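# Place cup carrier flat inside standing paper bag

## Task

Get the cup carrier inside the paper bag, resting flat and upright on the bag's floor, with the bag left upright and open on the table, its rim raised along the whole edge. It must stay that way without the robot holding anything, and both grippers must release and back away at the end.

## Robot and tools

Robot: two arms, left_arm and right_arm, each ending in a two-finger gripper. The fingers extend along the gripper's own +z axis and close along its y axis. end_effector_position is the point between the finger pads, roughly 1 cm short of the fingertips.

Frame: every pose lives in one scene frame. Its origin is on the table surface midway between the arms, +z is up, +x points away from the robot across the table, and left_arm sits on the +y side. The arm names do not match left and right in the pictures. Reported hand positions can be somewhat wrong, more so at long reach, and arms tend to stop a centimetre or more short of a commanded pose, usually low.

Row format (used by both execute_actions and move): one flat list of 16 numbers covering both arms, always all 16 even if one arm is idle. Order: left_arm x, y, z, qw, qx, qy, qz, opening, then right_arm in the same order. x, y, z are an absolute target position for end_effector_position in metres in the scene frame; qw, qx, qy, qz are an absolute target orientation quaternion, w first. Opening runs from -1 (closed) to +1 (fully open, 0.094 m). A target more than 0.6 m from the arm's last reported position along any gripper axis gets the call refused. To hold an orientation steady, resend your own earlier quaternion rather than the drifting one read back. An arm meant to stay still should receive its last reported pose and the opening it needs at every call.

Per control step the controller limits each gripper's command to 70 mm and 16 degrees from where it currently is, then solves joints, favouring position over orientation. After an action ends, an arm continues only to its last clipped pose, so long reaches need further commands.

execute_actions: argument "actions" is a list holding nothing or one item. Empty list: just report the state. An item with "rows" (1 to 15 rows of 16 numbers) and optional "steps" (up to 15, default 15; each step is 1/30 s) plays one row per step, repeating the final row if rows run out. An item with only "steps" (up to 300) is a wait counted from the previous result, reply time included. Optional "pictures" (boolean) switches camera images on or off; by default they are included.

move: "target" is one 16-number row as above (absolute poses). "speed" is the top path speed in m/s, 0.002 to 0.5, default 0.25; rotation is capped at twice that in rad/s. Each gripper travels a straight line toward its pose, rotating the short way; both paths finish together and last 0.5 to 10 s, being cut off at 10 s. The opening is applied at the start. Paths ignore obstacles and the other arm, and grippers may lag, wander, or overshoot the speed. The result adds a "move:" line giving the ending (done, off_target, moving, held, fault) and any limits: paced means the sent pose was clipped; held means a safety check blocked steps, after which the arm may surge quickly. Distance from each target is reported too.

wait: "seconds" from 0 to 10; nothing new is sent meanwhile.

zoom_image: "camera" is one of cam_head_left, cam_head_right, cam_high, cam_low, cam_left_wrist, cam_right_wrist (all 672x504); "region" is [x0, y0, x1, y1] in image pixels from the top-left, no larger than 504 by 504.

finished_scene: "scene" is the current scene number. It ends the scene permanently and reports whether the goal was met. Replying with no tool call ends everything.

Result lines: the state line shows each arm's position and quaternion. grip_measured is the measured finger opening on the command scale (the last Joint positions value is the opening in metres); readings may be off by about 1 mm per gripper. "Hand target" shows where the controller is currently driving each gripper. "pose unreachable" means a clearance check altered or blocked that arm's command; HELD flags steps where your row was not passed on. Joint torques are total drive outputs, noisy and offset. MOTOR HOT warns from 75 °C; at 90 °C the arm halts for 10 s; at 100 °C it goes limp and falls. FAULT lines report stops.

Gripping: to hold something, command an opening below grip_measured, about 0.03 lower for a firm grip, less for a gentle one. Pads push roughly 50 to 62 N at most, less on very thin parts.

No steps are held back here.

Avoid: knocking or placing rigid objects off the table (instant failure), letting the arms collide or press together, dropping or slamming things, and hard pushes. Faster contact hits harder, and aiming further past a contact presses harder. Occasional outside tugs on held items or nudges to loose objects may occur. Long loaded holds heat motors.

Each tool is called as a command line: name --argument value for each argument, lists and objects as JSON in quotes; but a table of rows of numbers goes row by row, as --pt "numbers of a row", without its own name.

## Session

execute_actions --actions '[]'

Scene clock: 0.00 s of 5400.00 s.
left_arm: end_effector_position=(+0.4394, +0.3905, +0.3645) grip_measured=+1.000 end_effector_quat_wxyz=(+0.421, +0.502, +0.518, +0.550) | right_arm: end_effector_position=(+0.1225, -0.4857, +0.1466) grip_measured=+1.000 end_effector_quat_wxyz=(+0.024, -0.152, +0.972, -0.179)
Joint positions: left_arm=[0.246 1.137 0.961 0.135 0.044 1.688 0.094] | right_arm=[-1.354  1.08   0.949 -1.078  0.019 -1.542  0.094]
Joint velocities: left_arm=[-0.002  0.007  0.002 -0.022  0.051 -0.037  0.   ] | right_arm=[ 0.002  0.012  0.007  0.007 -0.022  0.022  0.   ]
Joint torques (N m, as the arm reports them, + toward a larger angle): no reading
Motor temperatures (°C, as the motors report them): left_arm=[25 28 24 29 27 27] | right_arm=[27 24 27 29 26 26]
Hand target (left_arm): +0.437, +0.390, +0.375; +0.428, +0.494, +0.512, +0.556
Hand target (right_arm): +0.124, -0.486, +0.151; +0.028, -0.151, +0.971, -0.185

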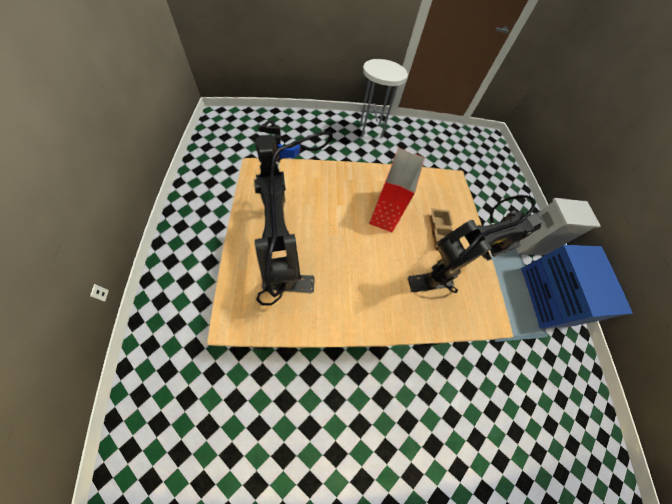

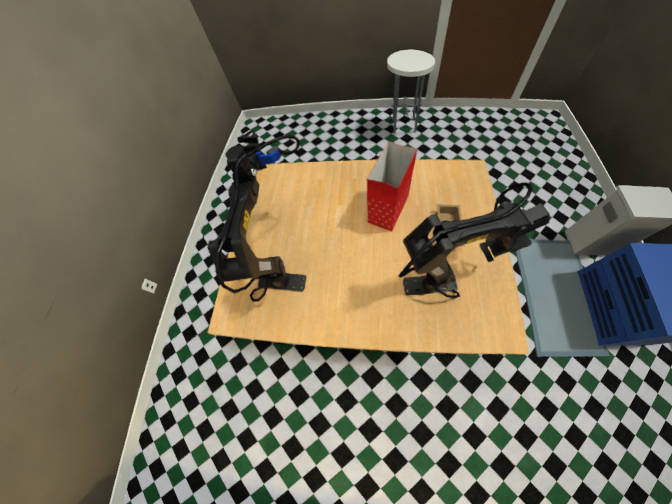

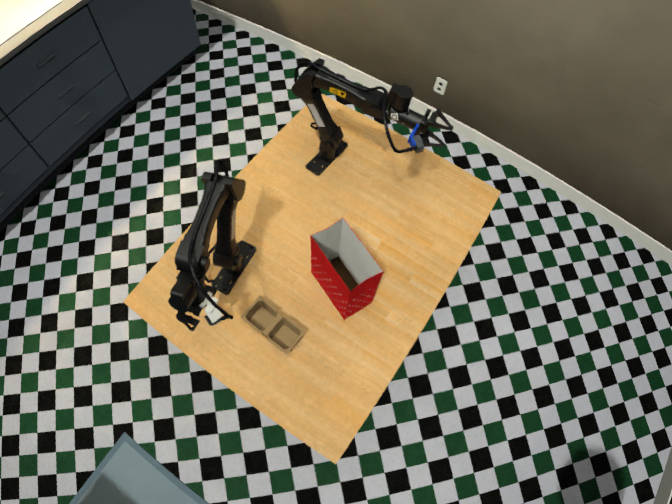

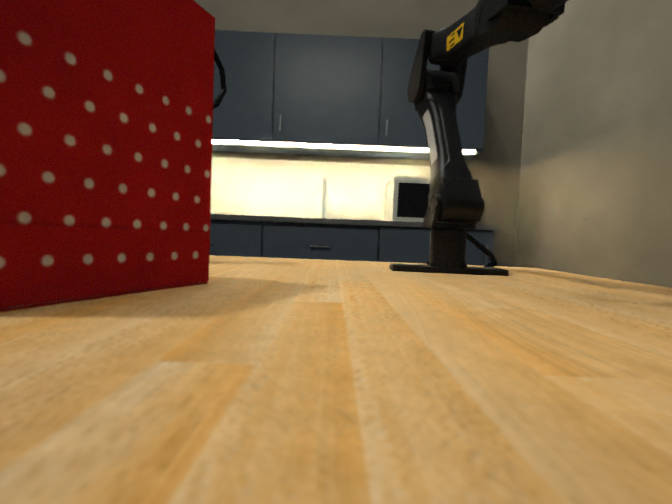

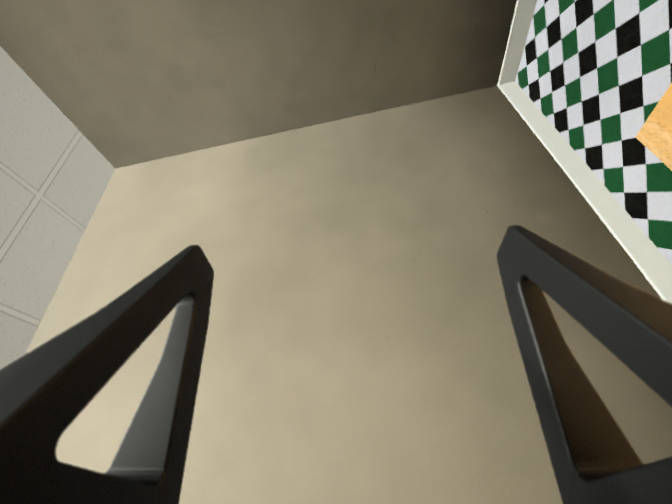

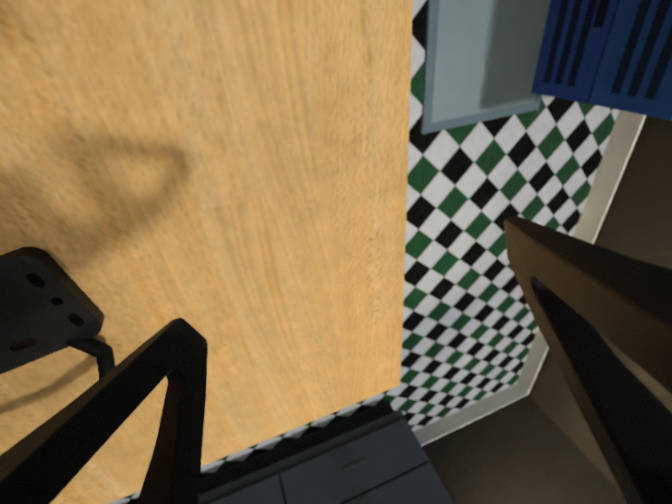

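move --target '[0.33,-0.02,0.39,0.374,0.2,0.902,-0.083,0.6,0.28,-0.36,0.12,0,0.688,0.725,0,0.5]' --speed 0.3

Scene clock: 7.90 s of 5400.00 s.
left_arm: end_effector_position=(+0.3416, -0.0206, +0.3836) grip_measured=+0.601 end_effector_quat_wxyz=(+0.388, +0.205, +0.894, -0.091) | right_arm: end_effector_position=(+0.2676, -0.3584, +0.1175) grip_measured=+0.501 end_effector_quat_wxyz=(-0.014, +0.692, +0.721, -0.010)
Joint positions: left_arm=[-0.932  2.081  2.81  -1.554 -0.378 -0.387  0.075] | right_arm=[-0.525  1.486  1.183 -1.301  0.009  1.131  0.071]
Joint velocities: left_arm=[ 0.002  0.017 -0.007 -0.007  0.081  0.007  0.001] | right_arm=[ 0.002  0.007 -0.002  0.022 -0.007  0.037 -0.001]
Joint torques (N m, as the arm reports them, + toward a larger angle): left_arm=[-0.34 -8.05  6.24  1.38 -0.1  -0.07] | right_arm=[ 1.15 -4.28  9.55  0.12  0.    0.08]
Motor temperatures (°C, as the motors report them): left_arm=[25 28 25 31 27 27] | right_arm=[27 25 27 30 26 26]
Hand target (left_arm): +0.338, -0.020, +0.390; +0.391, +0.203, +0.892, -0.101
Hand target (right_arm): +0.276, -0.358, +0.121; -0.007, +0.691, +0.723, -0.007
Off the commanded pose (left_arm): 0.013 m, 2 deg.
Off the commanded pose (right_arm): 0.013 m, 2 deg.
joint sent to its limit (left arm) — the command would take joint 4 (wrist pitch) past its lower limit, so that joint was sent only as far as its limit.
After step 90, 1.07 s passed at rest.
move: off_target (left_arm, right_arm)

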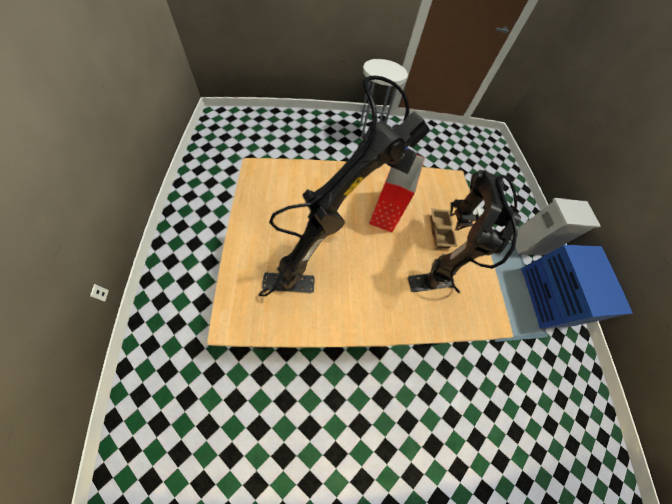

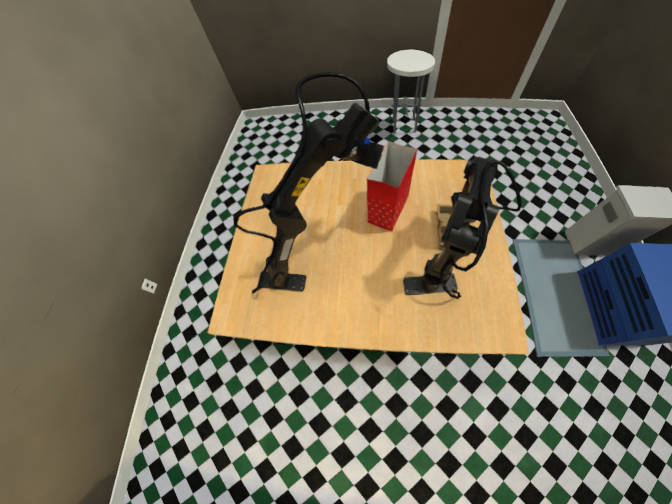

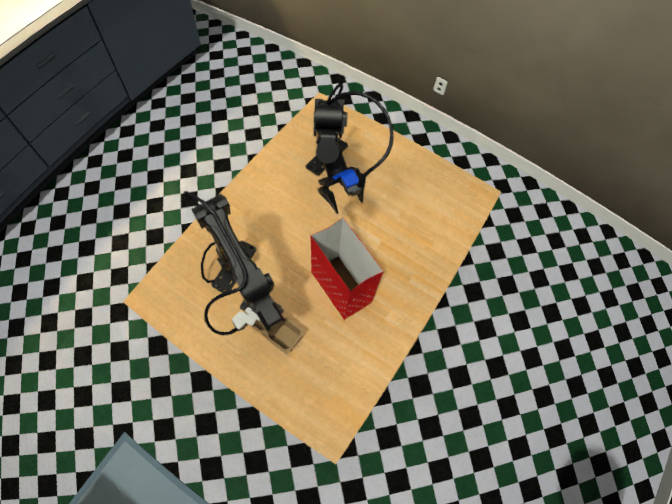

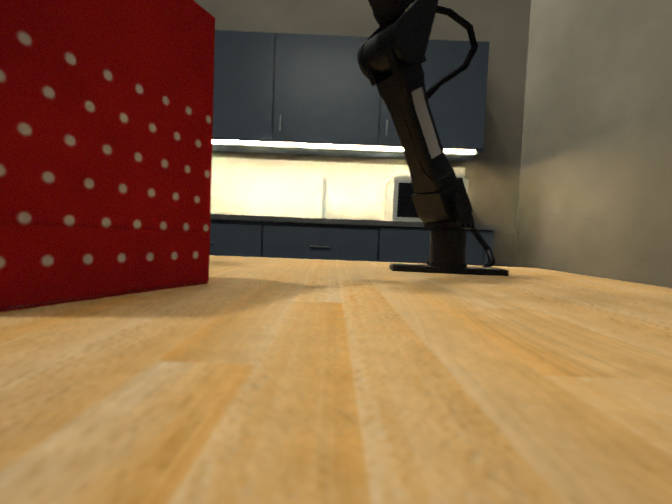

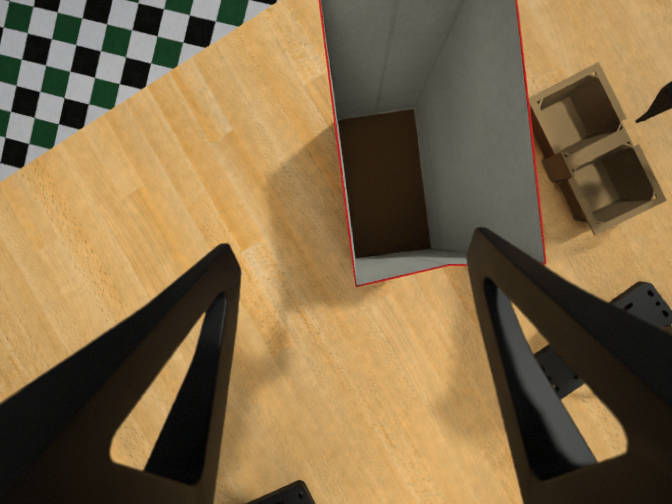

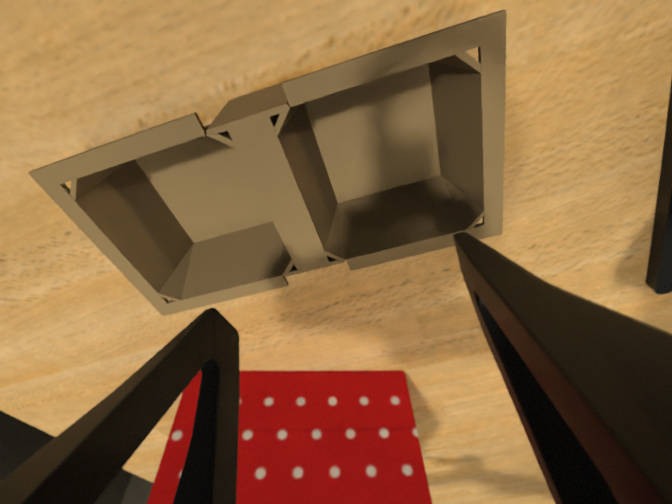

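move --target '[0.37,-0.032,0.285,0.374,0.19,0.904,-0.079,-0.3,0.283,-0.325,0.065,0,0.695,0.719,0,0.3]' --speed 0.12

Scene clock: 13.87 s of 5400.00 s.
left_arm: end_effector_position=(+0.3699, -0.0366, +0.2713) grip_measured=-0.298 end_effector_quat_wxyz=(+0.361, +0.197, +0.909, -0.066) | right_arm: end_effector_position=(+0.2825, -0.3278, +0.0709) grip_measured=+0.301 end_effector_quat_wxyz=(+0.006, +0.696, +0.718, +0.003)
Joint positions: left_arm=[-0.898  1.877  1.987 -1.011 -0.37  -0.396  0.033] | right_arm=[-0.391  1.486  0.996 -1.069  0.001  1.275  0.061]
Joint velocities: left_arm=[-0.017 -0.012 -0.002  0.037 -0.007 -0.007 -0.   ] | right_arm=[ 0.007  0.002 -0.017 -0.051  0.022 -0.007 -0.001]
Joint torques (N m, as the arm reports them, + toward a larger angle): left_arm=[  0.56 -10.63   5.25   1.52  -0.09   0.04] | right_arm=[ 1.02 -4.38  5.56  0.27  0.02  0.07]
Motor temperatures (°C, as the motors report them): left_arm=[25 29 25 31 27 27] | right_arm=[27 25 28 29 26 26]
Hand target (left_arm): +0.370, -0.032, +0.285; +0.374, +0.190, +0.904, -0.078
Hand target (right_arm): +0.281, -0.325, +0.065; -0.001, +0.695, +0.719, -0.001
Off the commanded pose (left_arm): 0.014 m, 2 deg.
Off the commanded pose (right_arm): 0.007 m, 1 deg.
After step 90, 1.47 s passed at rest.
move: off_target (left_arm)

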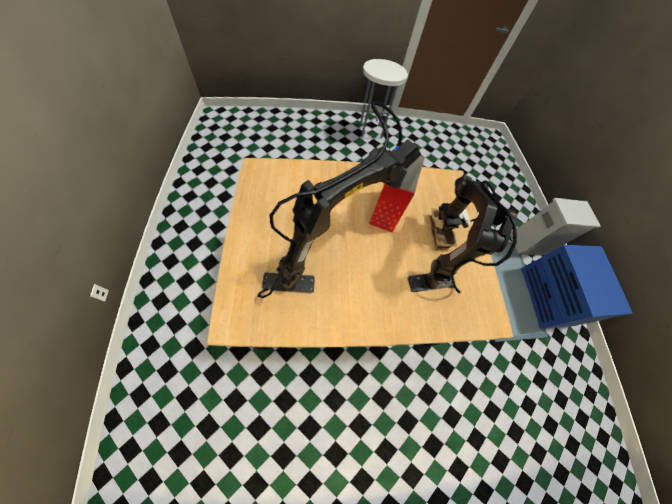

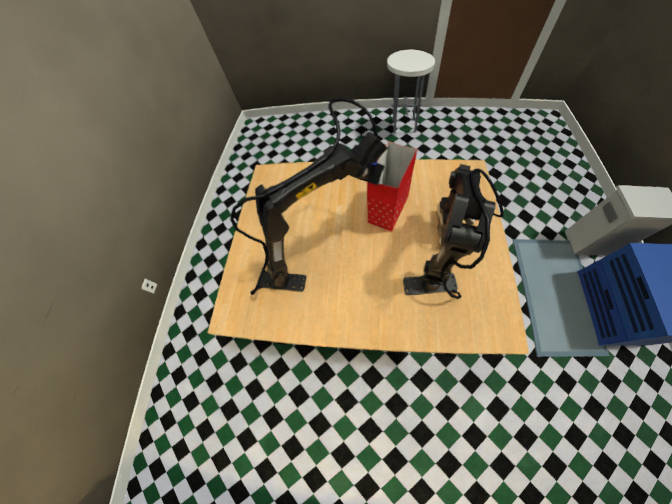

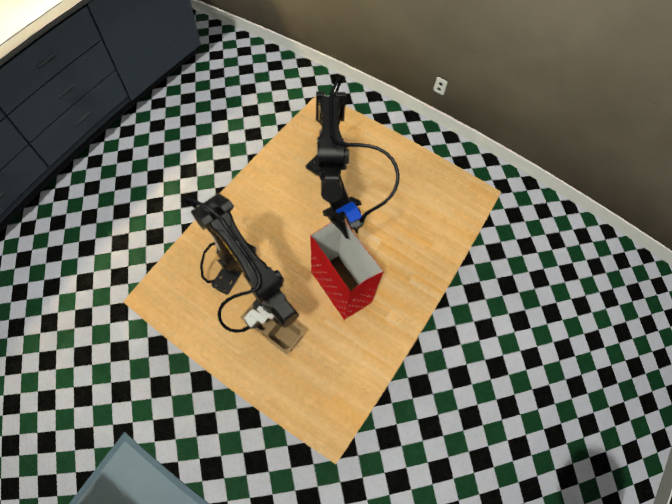

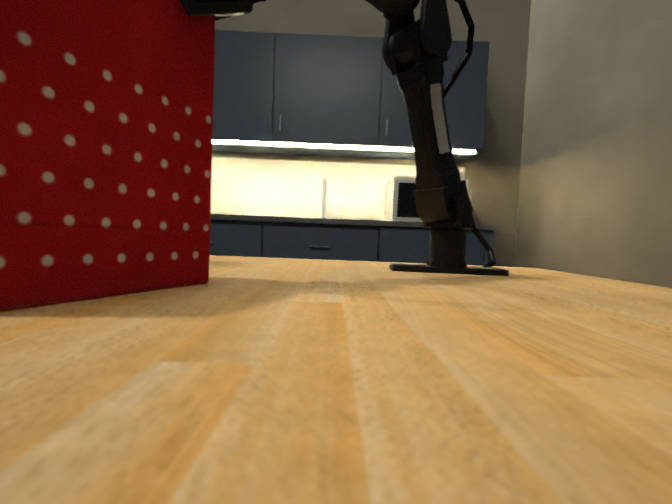

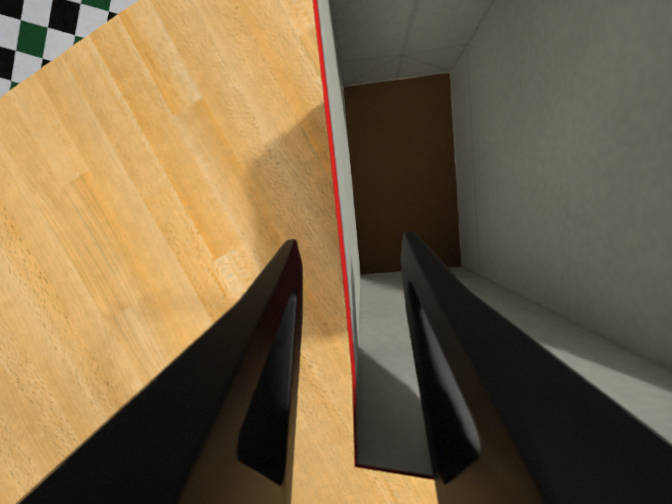

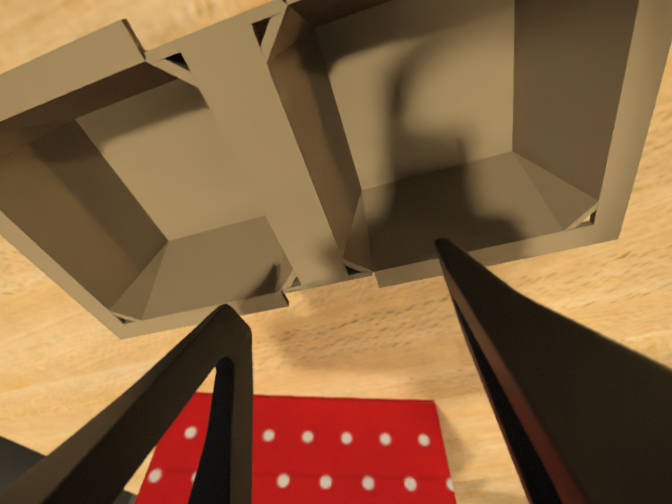

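move --target '[0.375,-0.033,0.272,0.374,0.19,0.904,-0.079,-0.3,0.288,-0.333,0.026,0,0.695,0.719,0,0.1]' --speed 0.07

move --target '[0.375,-0.033,0.272,0.374,0.19,0.904,-0.079,-1,0.288,-0.333,0.026,0,0.695,0.719,0,-0.44]'

Scene clock: 18.47 s of 5400.00 s.
left_arm: end_effector_position=(+0.3741, -0.0366, +0.2617) grip_measured=-0.298 end_effector_quat_wxyz=(+0.364, +0.194, +0.908, -0.069) | right_arm: end_effector_position=(+0.2905, -0.3299, +0.0319) grip_measured=+0.102 end_effector_quat_wxyz=(+0.006, +0.692, +0.722, +0.003)
Joint positions: left_arm=[-0.89   1.863  1.921 -0.947 -0.366 -0.393  0.033] | right_arm=[-0.391  1.569  0.911 -0.9    0.001  1.263  0.052]
Joint velocities: left_arm=[ 0.007 -0.007 -0.017 -0.007 -0.051 -0.066 -0.   ] | right_arm=[ 0.007 -0.012 -0.012 -0.022 -0.022 -0.037 -0.   ]
Joint torques (N m, as the arm reports them, + toward a larger angle): left_arm=[  0.49 -10.16   5.37   1.56  -0.08   0.02] | right_arm=[-1.3  -4.98  5.27  0.29 -0.01 -0.07]
Motor temperatures (°C, as the motors report them): left_arm=[25 30 25 32 27 27] | right_arm=[27 25 28 29 26 26]
Hand target (left_arm): +0.375, -0.033, +0.272; +0.374, +0.190, +0.904, -0.079
Hand target (right_arm): +0.287, -0.333, +0.026; -0.000, +0.695, +0.719, +0.000
Off the commanded pose (left_arm): 0.011 m, 2 deg.
Off the commanded pose (right_arm): 0.007 m, 1 deg.
After step 90, 0.43 s passed at rest.
move: off_target (left_arm)

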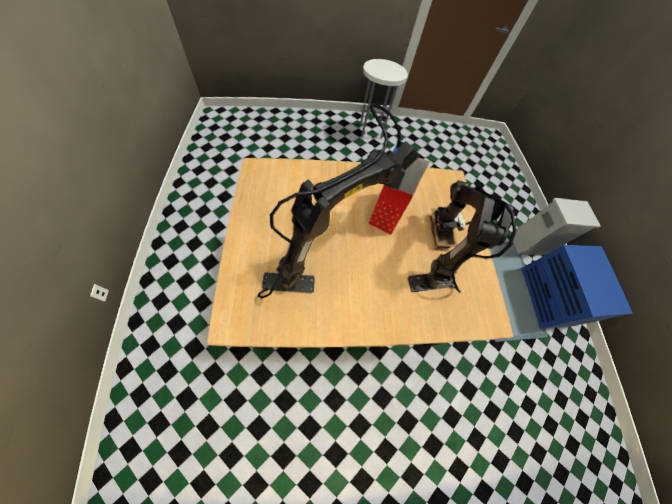

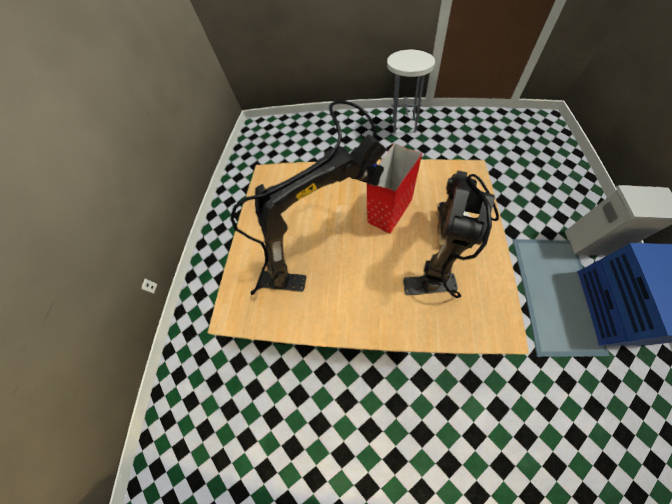

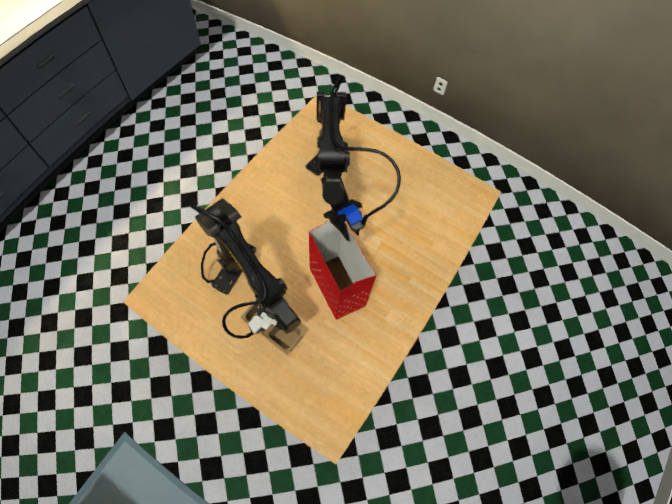

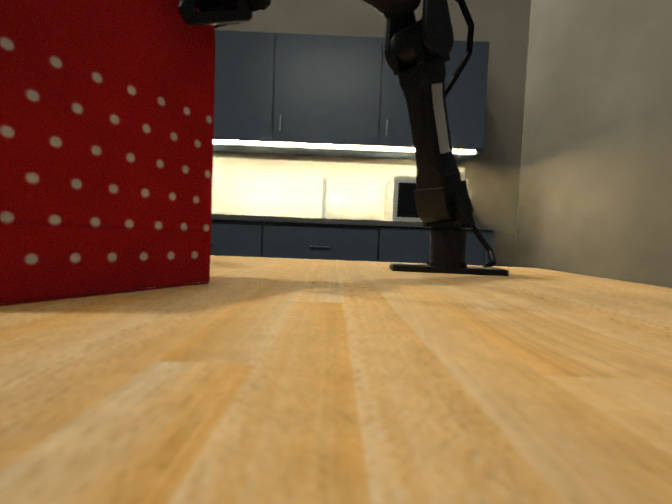

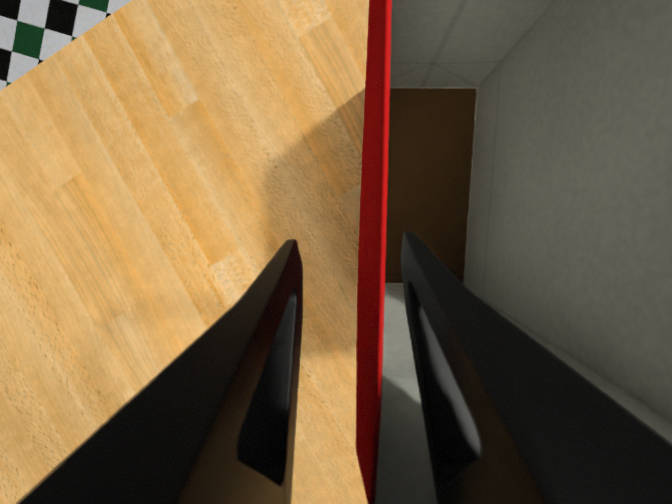

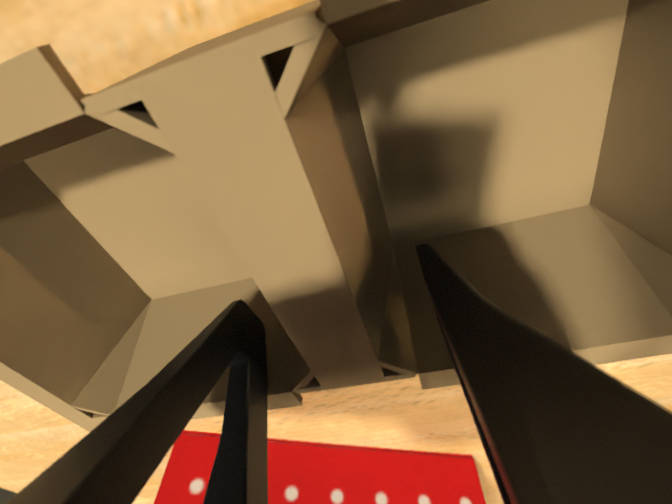

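Scene clock: 19.17 s of 5400.00 s.
left_arm: end_effector_position=(+0.3740, -0.0369, +0.2616) grip_measured=-0.978 end_effector_quat_wxyz=(+0.364, +0.194, +0.908, -0.070) | right_arm: end_effector_position=(+0.2905, -0.3299, +0.0319) grip_measured=-0.438 end_effector_quat_wxyz=(+0.006, +0.692, +0.722, +0.003)
Joint positions: left_arm=[-0.89   1.863  1.921 -0.947 -0.364 -0.392  0.001] | right_arm=[-0.391  1.569  0.911 -0.9    0.001  1.263  0.026]
Joint velocities: left_arm=[ 0.022 -0.002 -0.002 -0.037  0.022 -0.022 -0.   ] | right_arm=[-0.002  0.007  0.002 -0.037  0.022  0.007 -0.001]
Joint torques (N m, as the arm reports them, + toward a larger angle): left_arm=[  0.49 -10.29   5.21   1.55  -0.09   0.08] | right_arm=[-1.31 -4.65  5.56  0.32  0.   -0.06]
Motor temperatures (°C, as the motors report them): left_arm=[25 30 25 32 27 27] | right_arm=[27 25 28 29 26 26]
Hand target (left_arm): +0.375, -0.033, +0.272; +0.374, +0.190, +0.904, -0.079
Hand target (right_arm): +0.288, -0.333, +0.026; -0.000, +0.695, +0.719, +0.000
Off the commanded pose (left_arm): 0.011 m, 2 deg.
Off the commanded pose (right_arm): 0.007 m, 1 deg.
move: off_target (left_arm)

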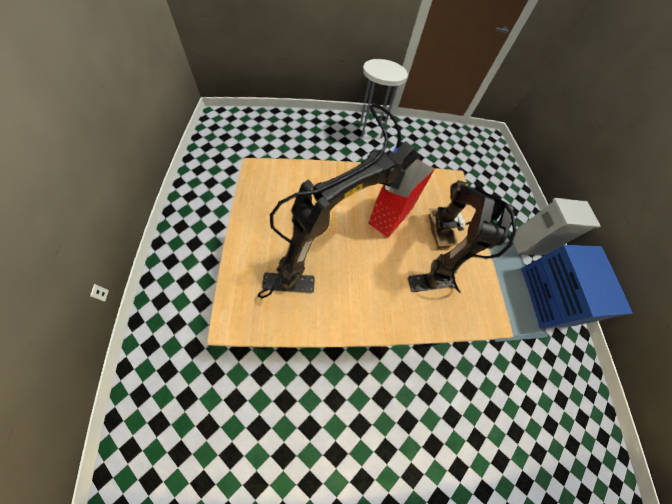

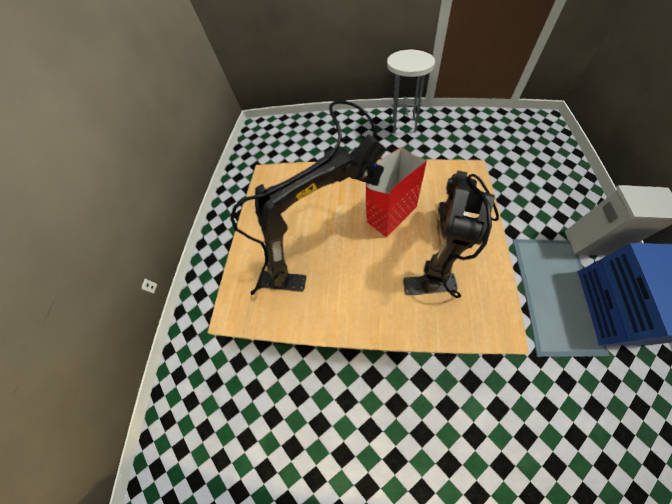

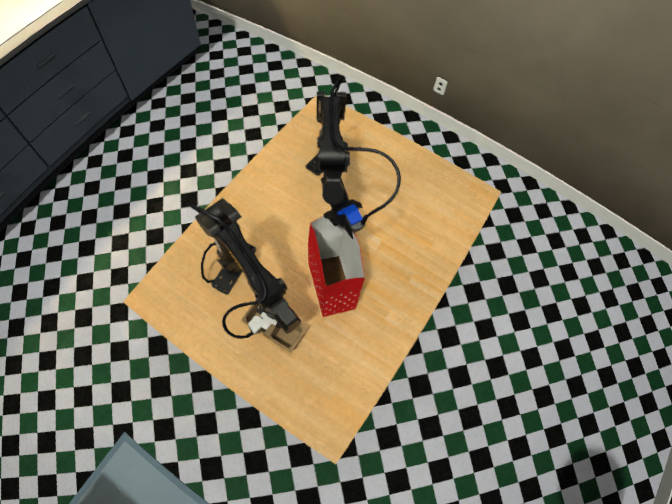

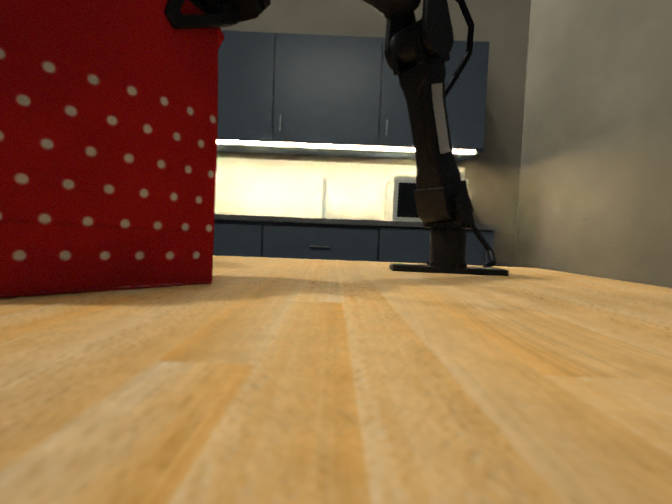

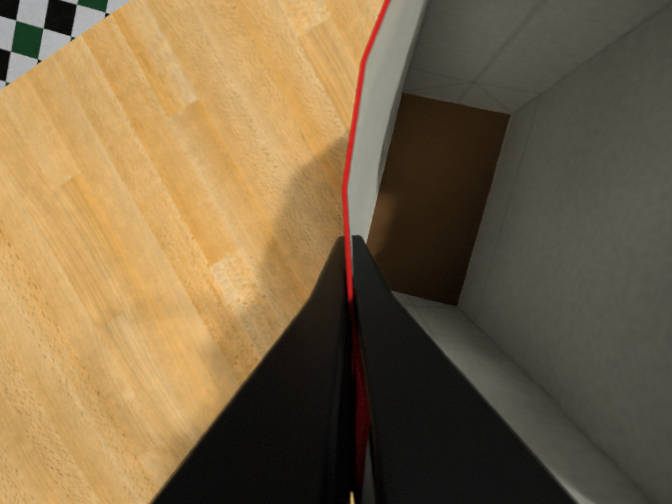

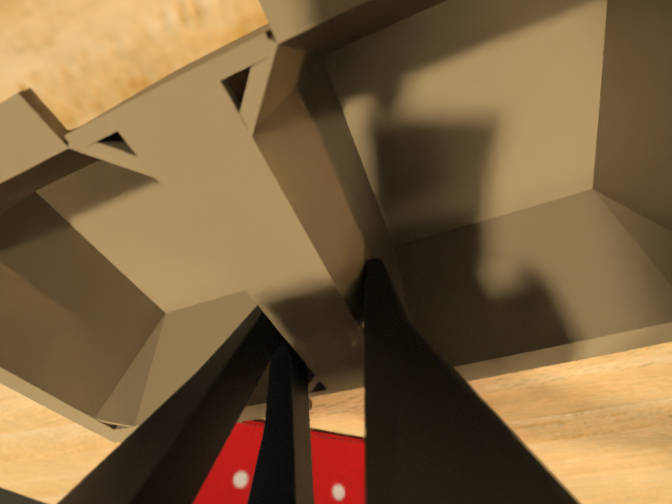

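move --target '[0.243,0.085,0.278,0.36,0.316,0.868,-0.131,-1,0.288,-0.333,0.026,0,0.695,0.719,0,-0.56]' --speed 0.09

Scene clock: 25.97 s of 5400.00 s.
left_arm: end_effector_position=(+0.2474, +0.0828, +0.2758) grip_measured=-0.978 end_effector_quat_wxyz=(+0.362, +0.308, +0.871, -0.125) | right_arm: end_effector_position=(+0.2909, -0.3299, +0.0319) grip_measured=-0.525 end_effector_quat_wxyz=(+0.007, +0.692, +0.722, +0.004)
Joint positions: left_arm=[-0.904  1.145  1.285 -0.946 -0.201 -0.198  0.001] | right_arm=[-0.391  1.569  0.911 -0.898 -0.     1.263  0.022]
Joint velocities: left_arm=[-0.007 -0.017  0.012 -0.037  0.037 -0.051  0.   ] | right_arm=[-0.007  0.002 -0.012  0.125  0.007  0.037  0.   ]
Joint torques (N m, as the arm reports them, + toward a larger angle): left_arm=[-0.65 -3.58  5.39  1.54  0.04  0.  ] | right_arm=[-1.29 -4.66  5.54  0.31  0.   -0.06]
Motor temperatures (°C, as the motors report them): left_arm=[25 31 25 32 27 27] | right_arm=[27 25 28 29 26 26]
Hand target (left_arm): +0.242, +0.083, +0.276; +0.361, +0.315, +0.868, -0.131
Hand target (right_arm): +0.288, -0.333, +0.026; +0.000, +0.695, +0.719, +0.000
Off the commanded pose (left_arm): 0.005 m, 1 deg.
Off the commanded pose (right_arm): 0.007 m, 1 deg.
move: done

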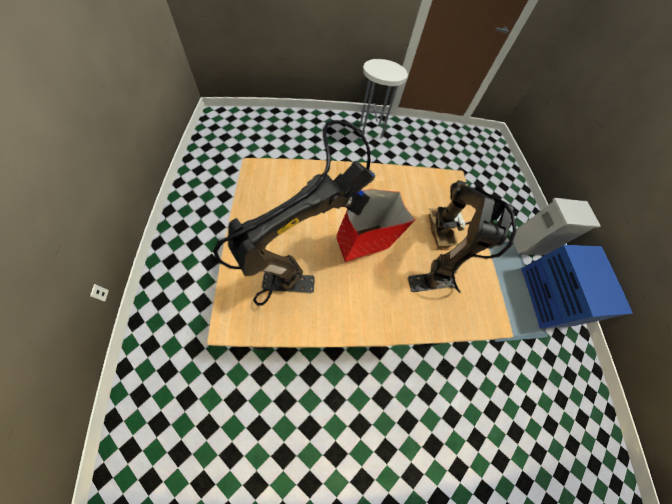

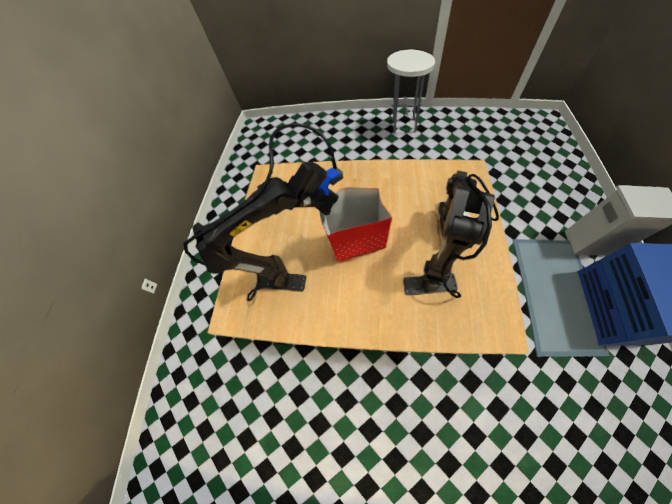

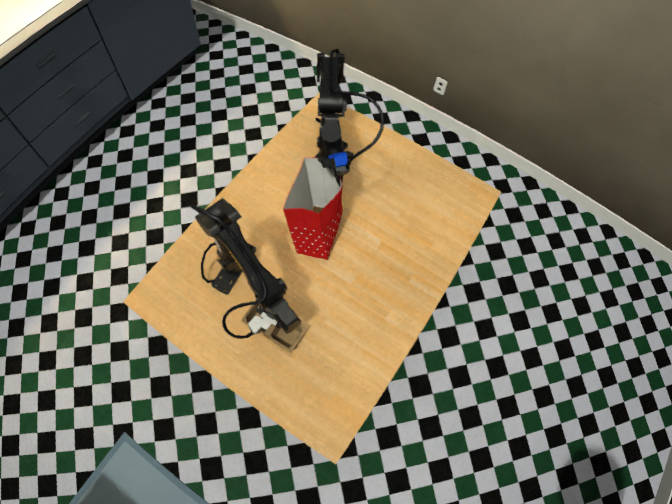

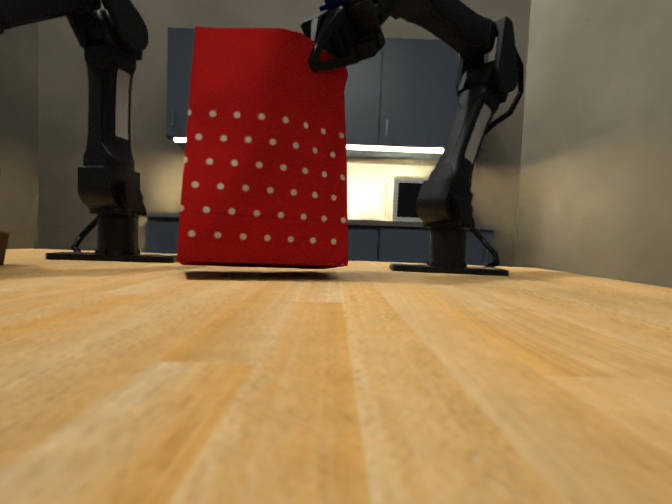

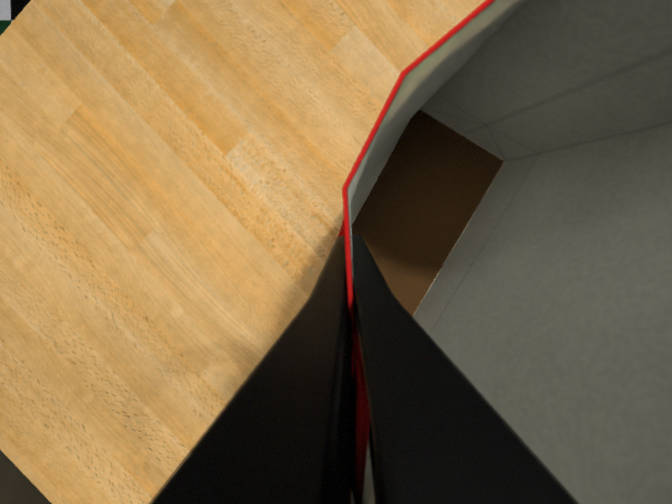

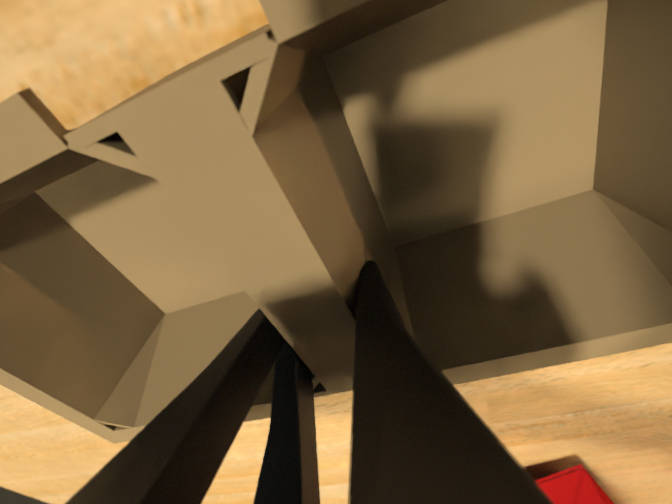

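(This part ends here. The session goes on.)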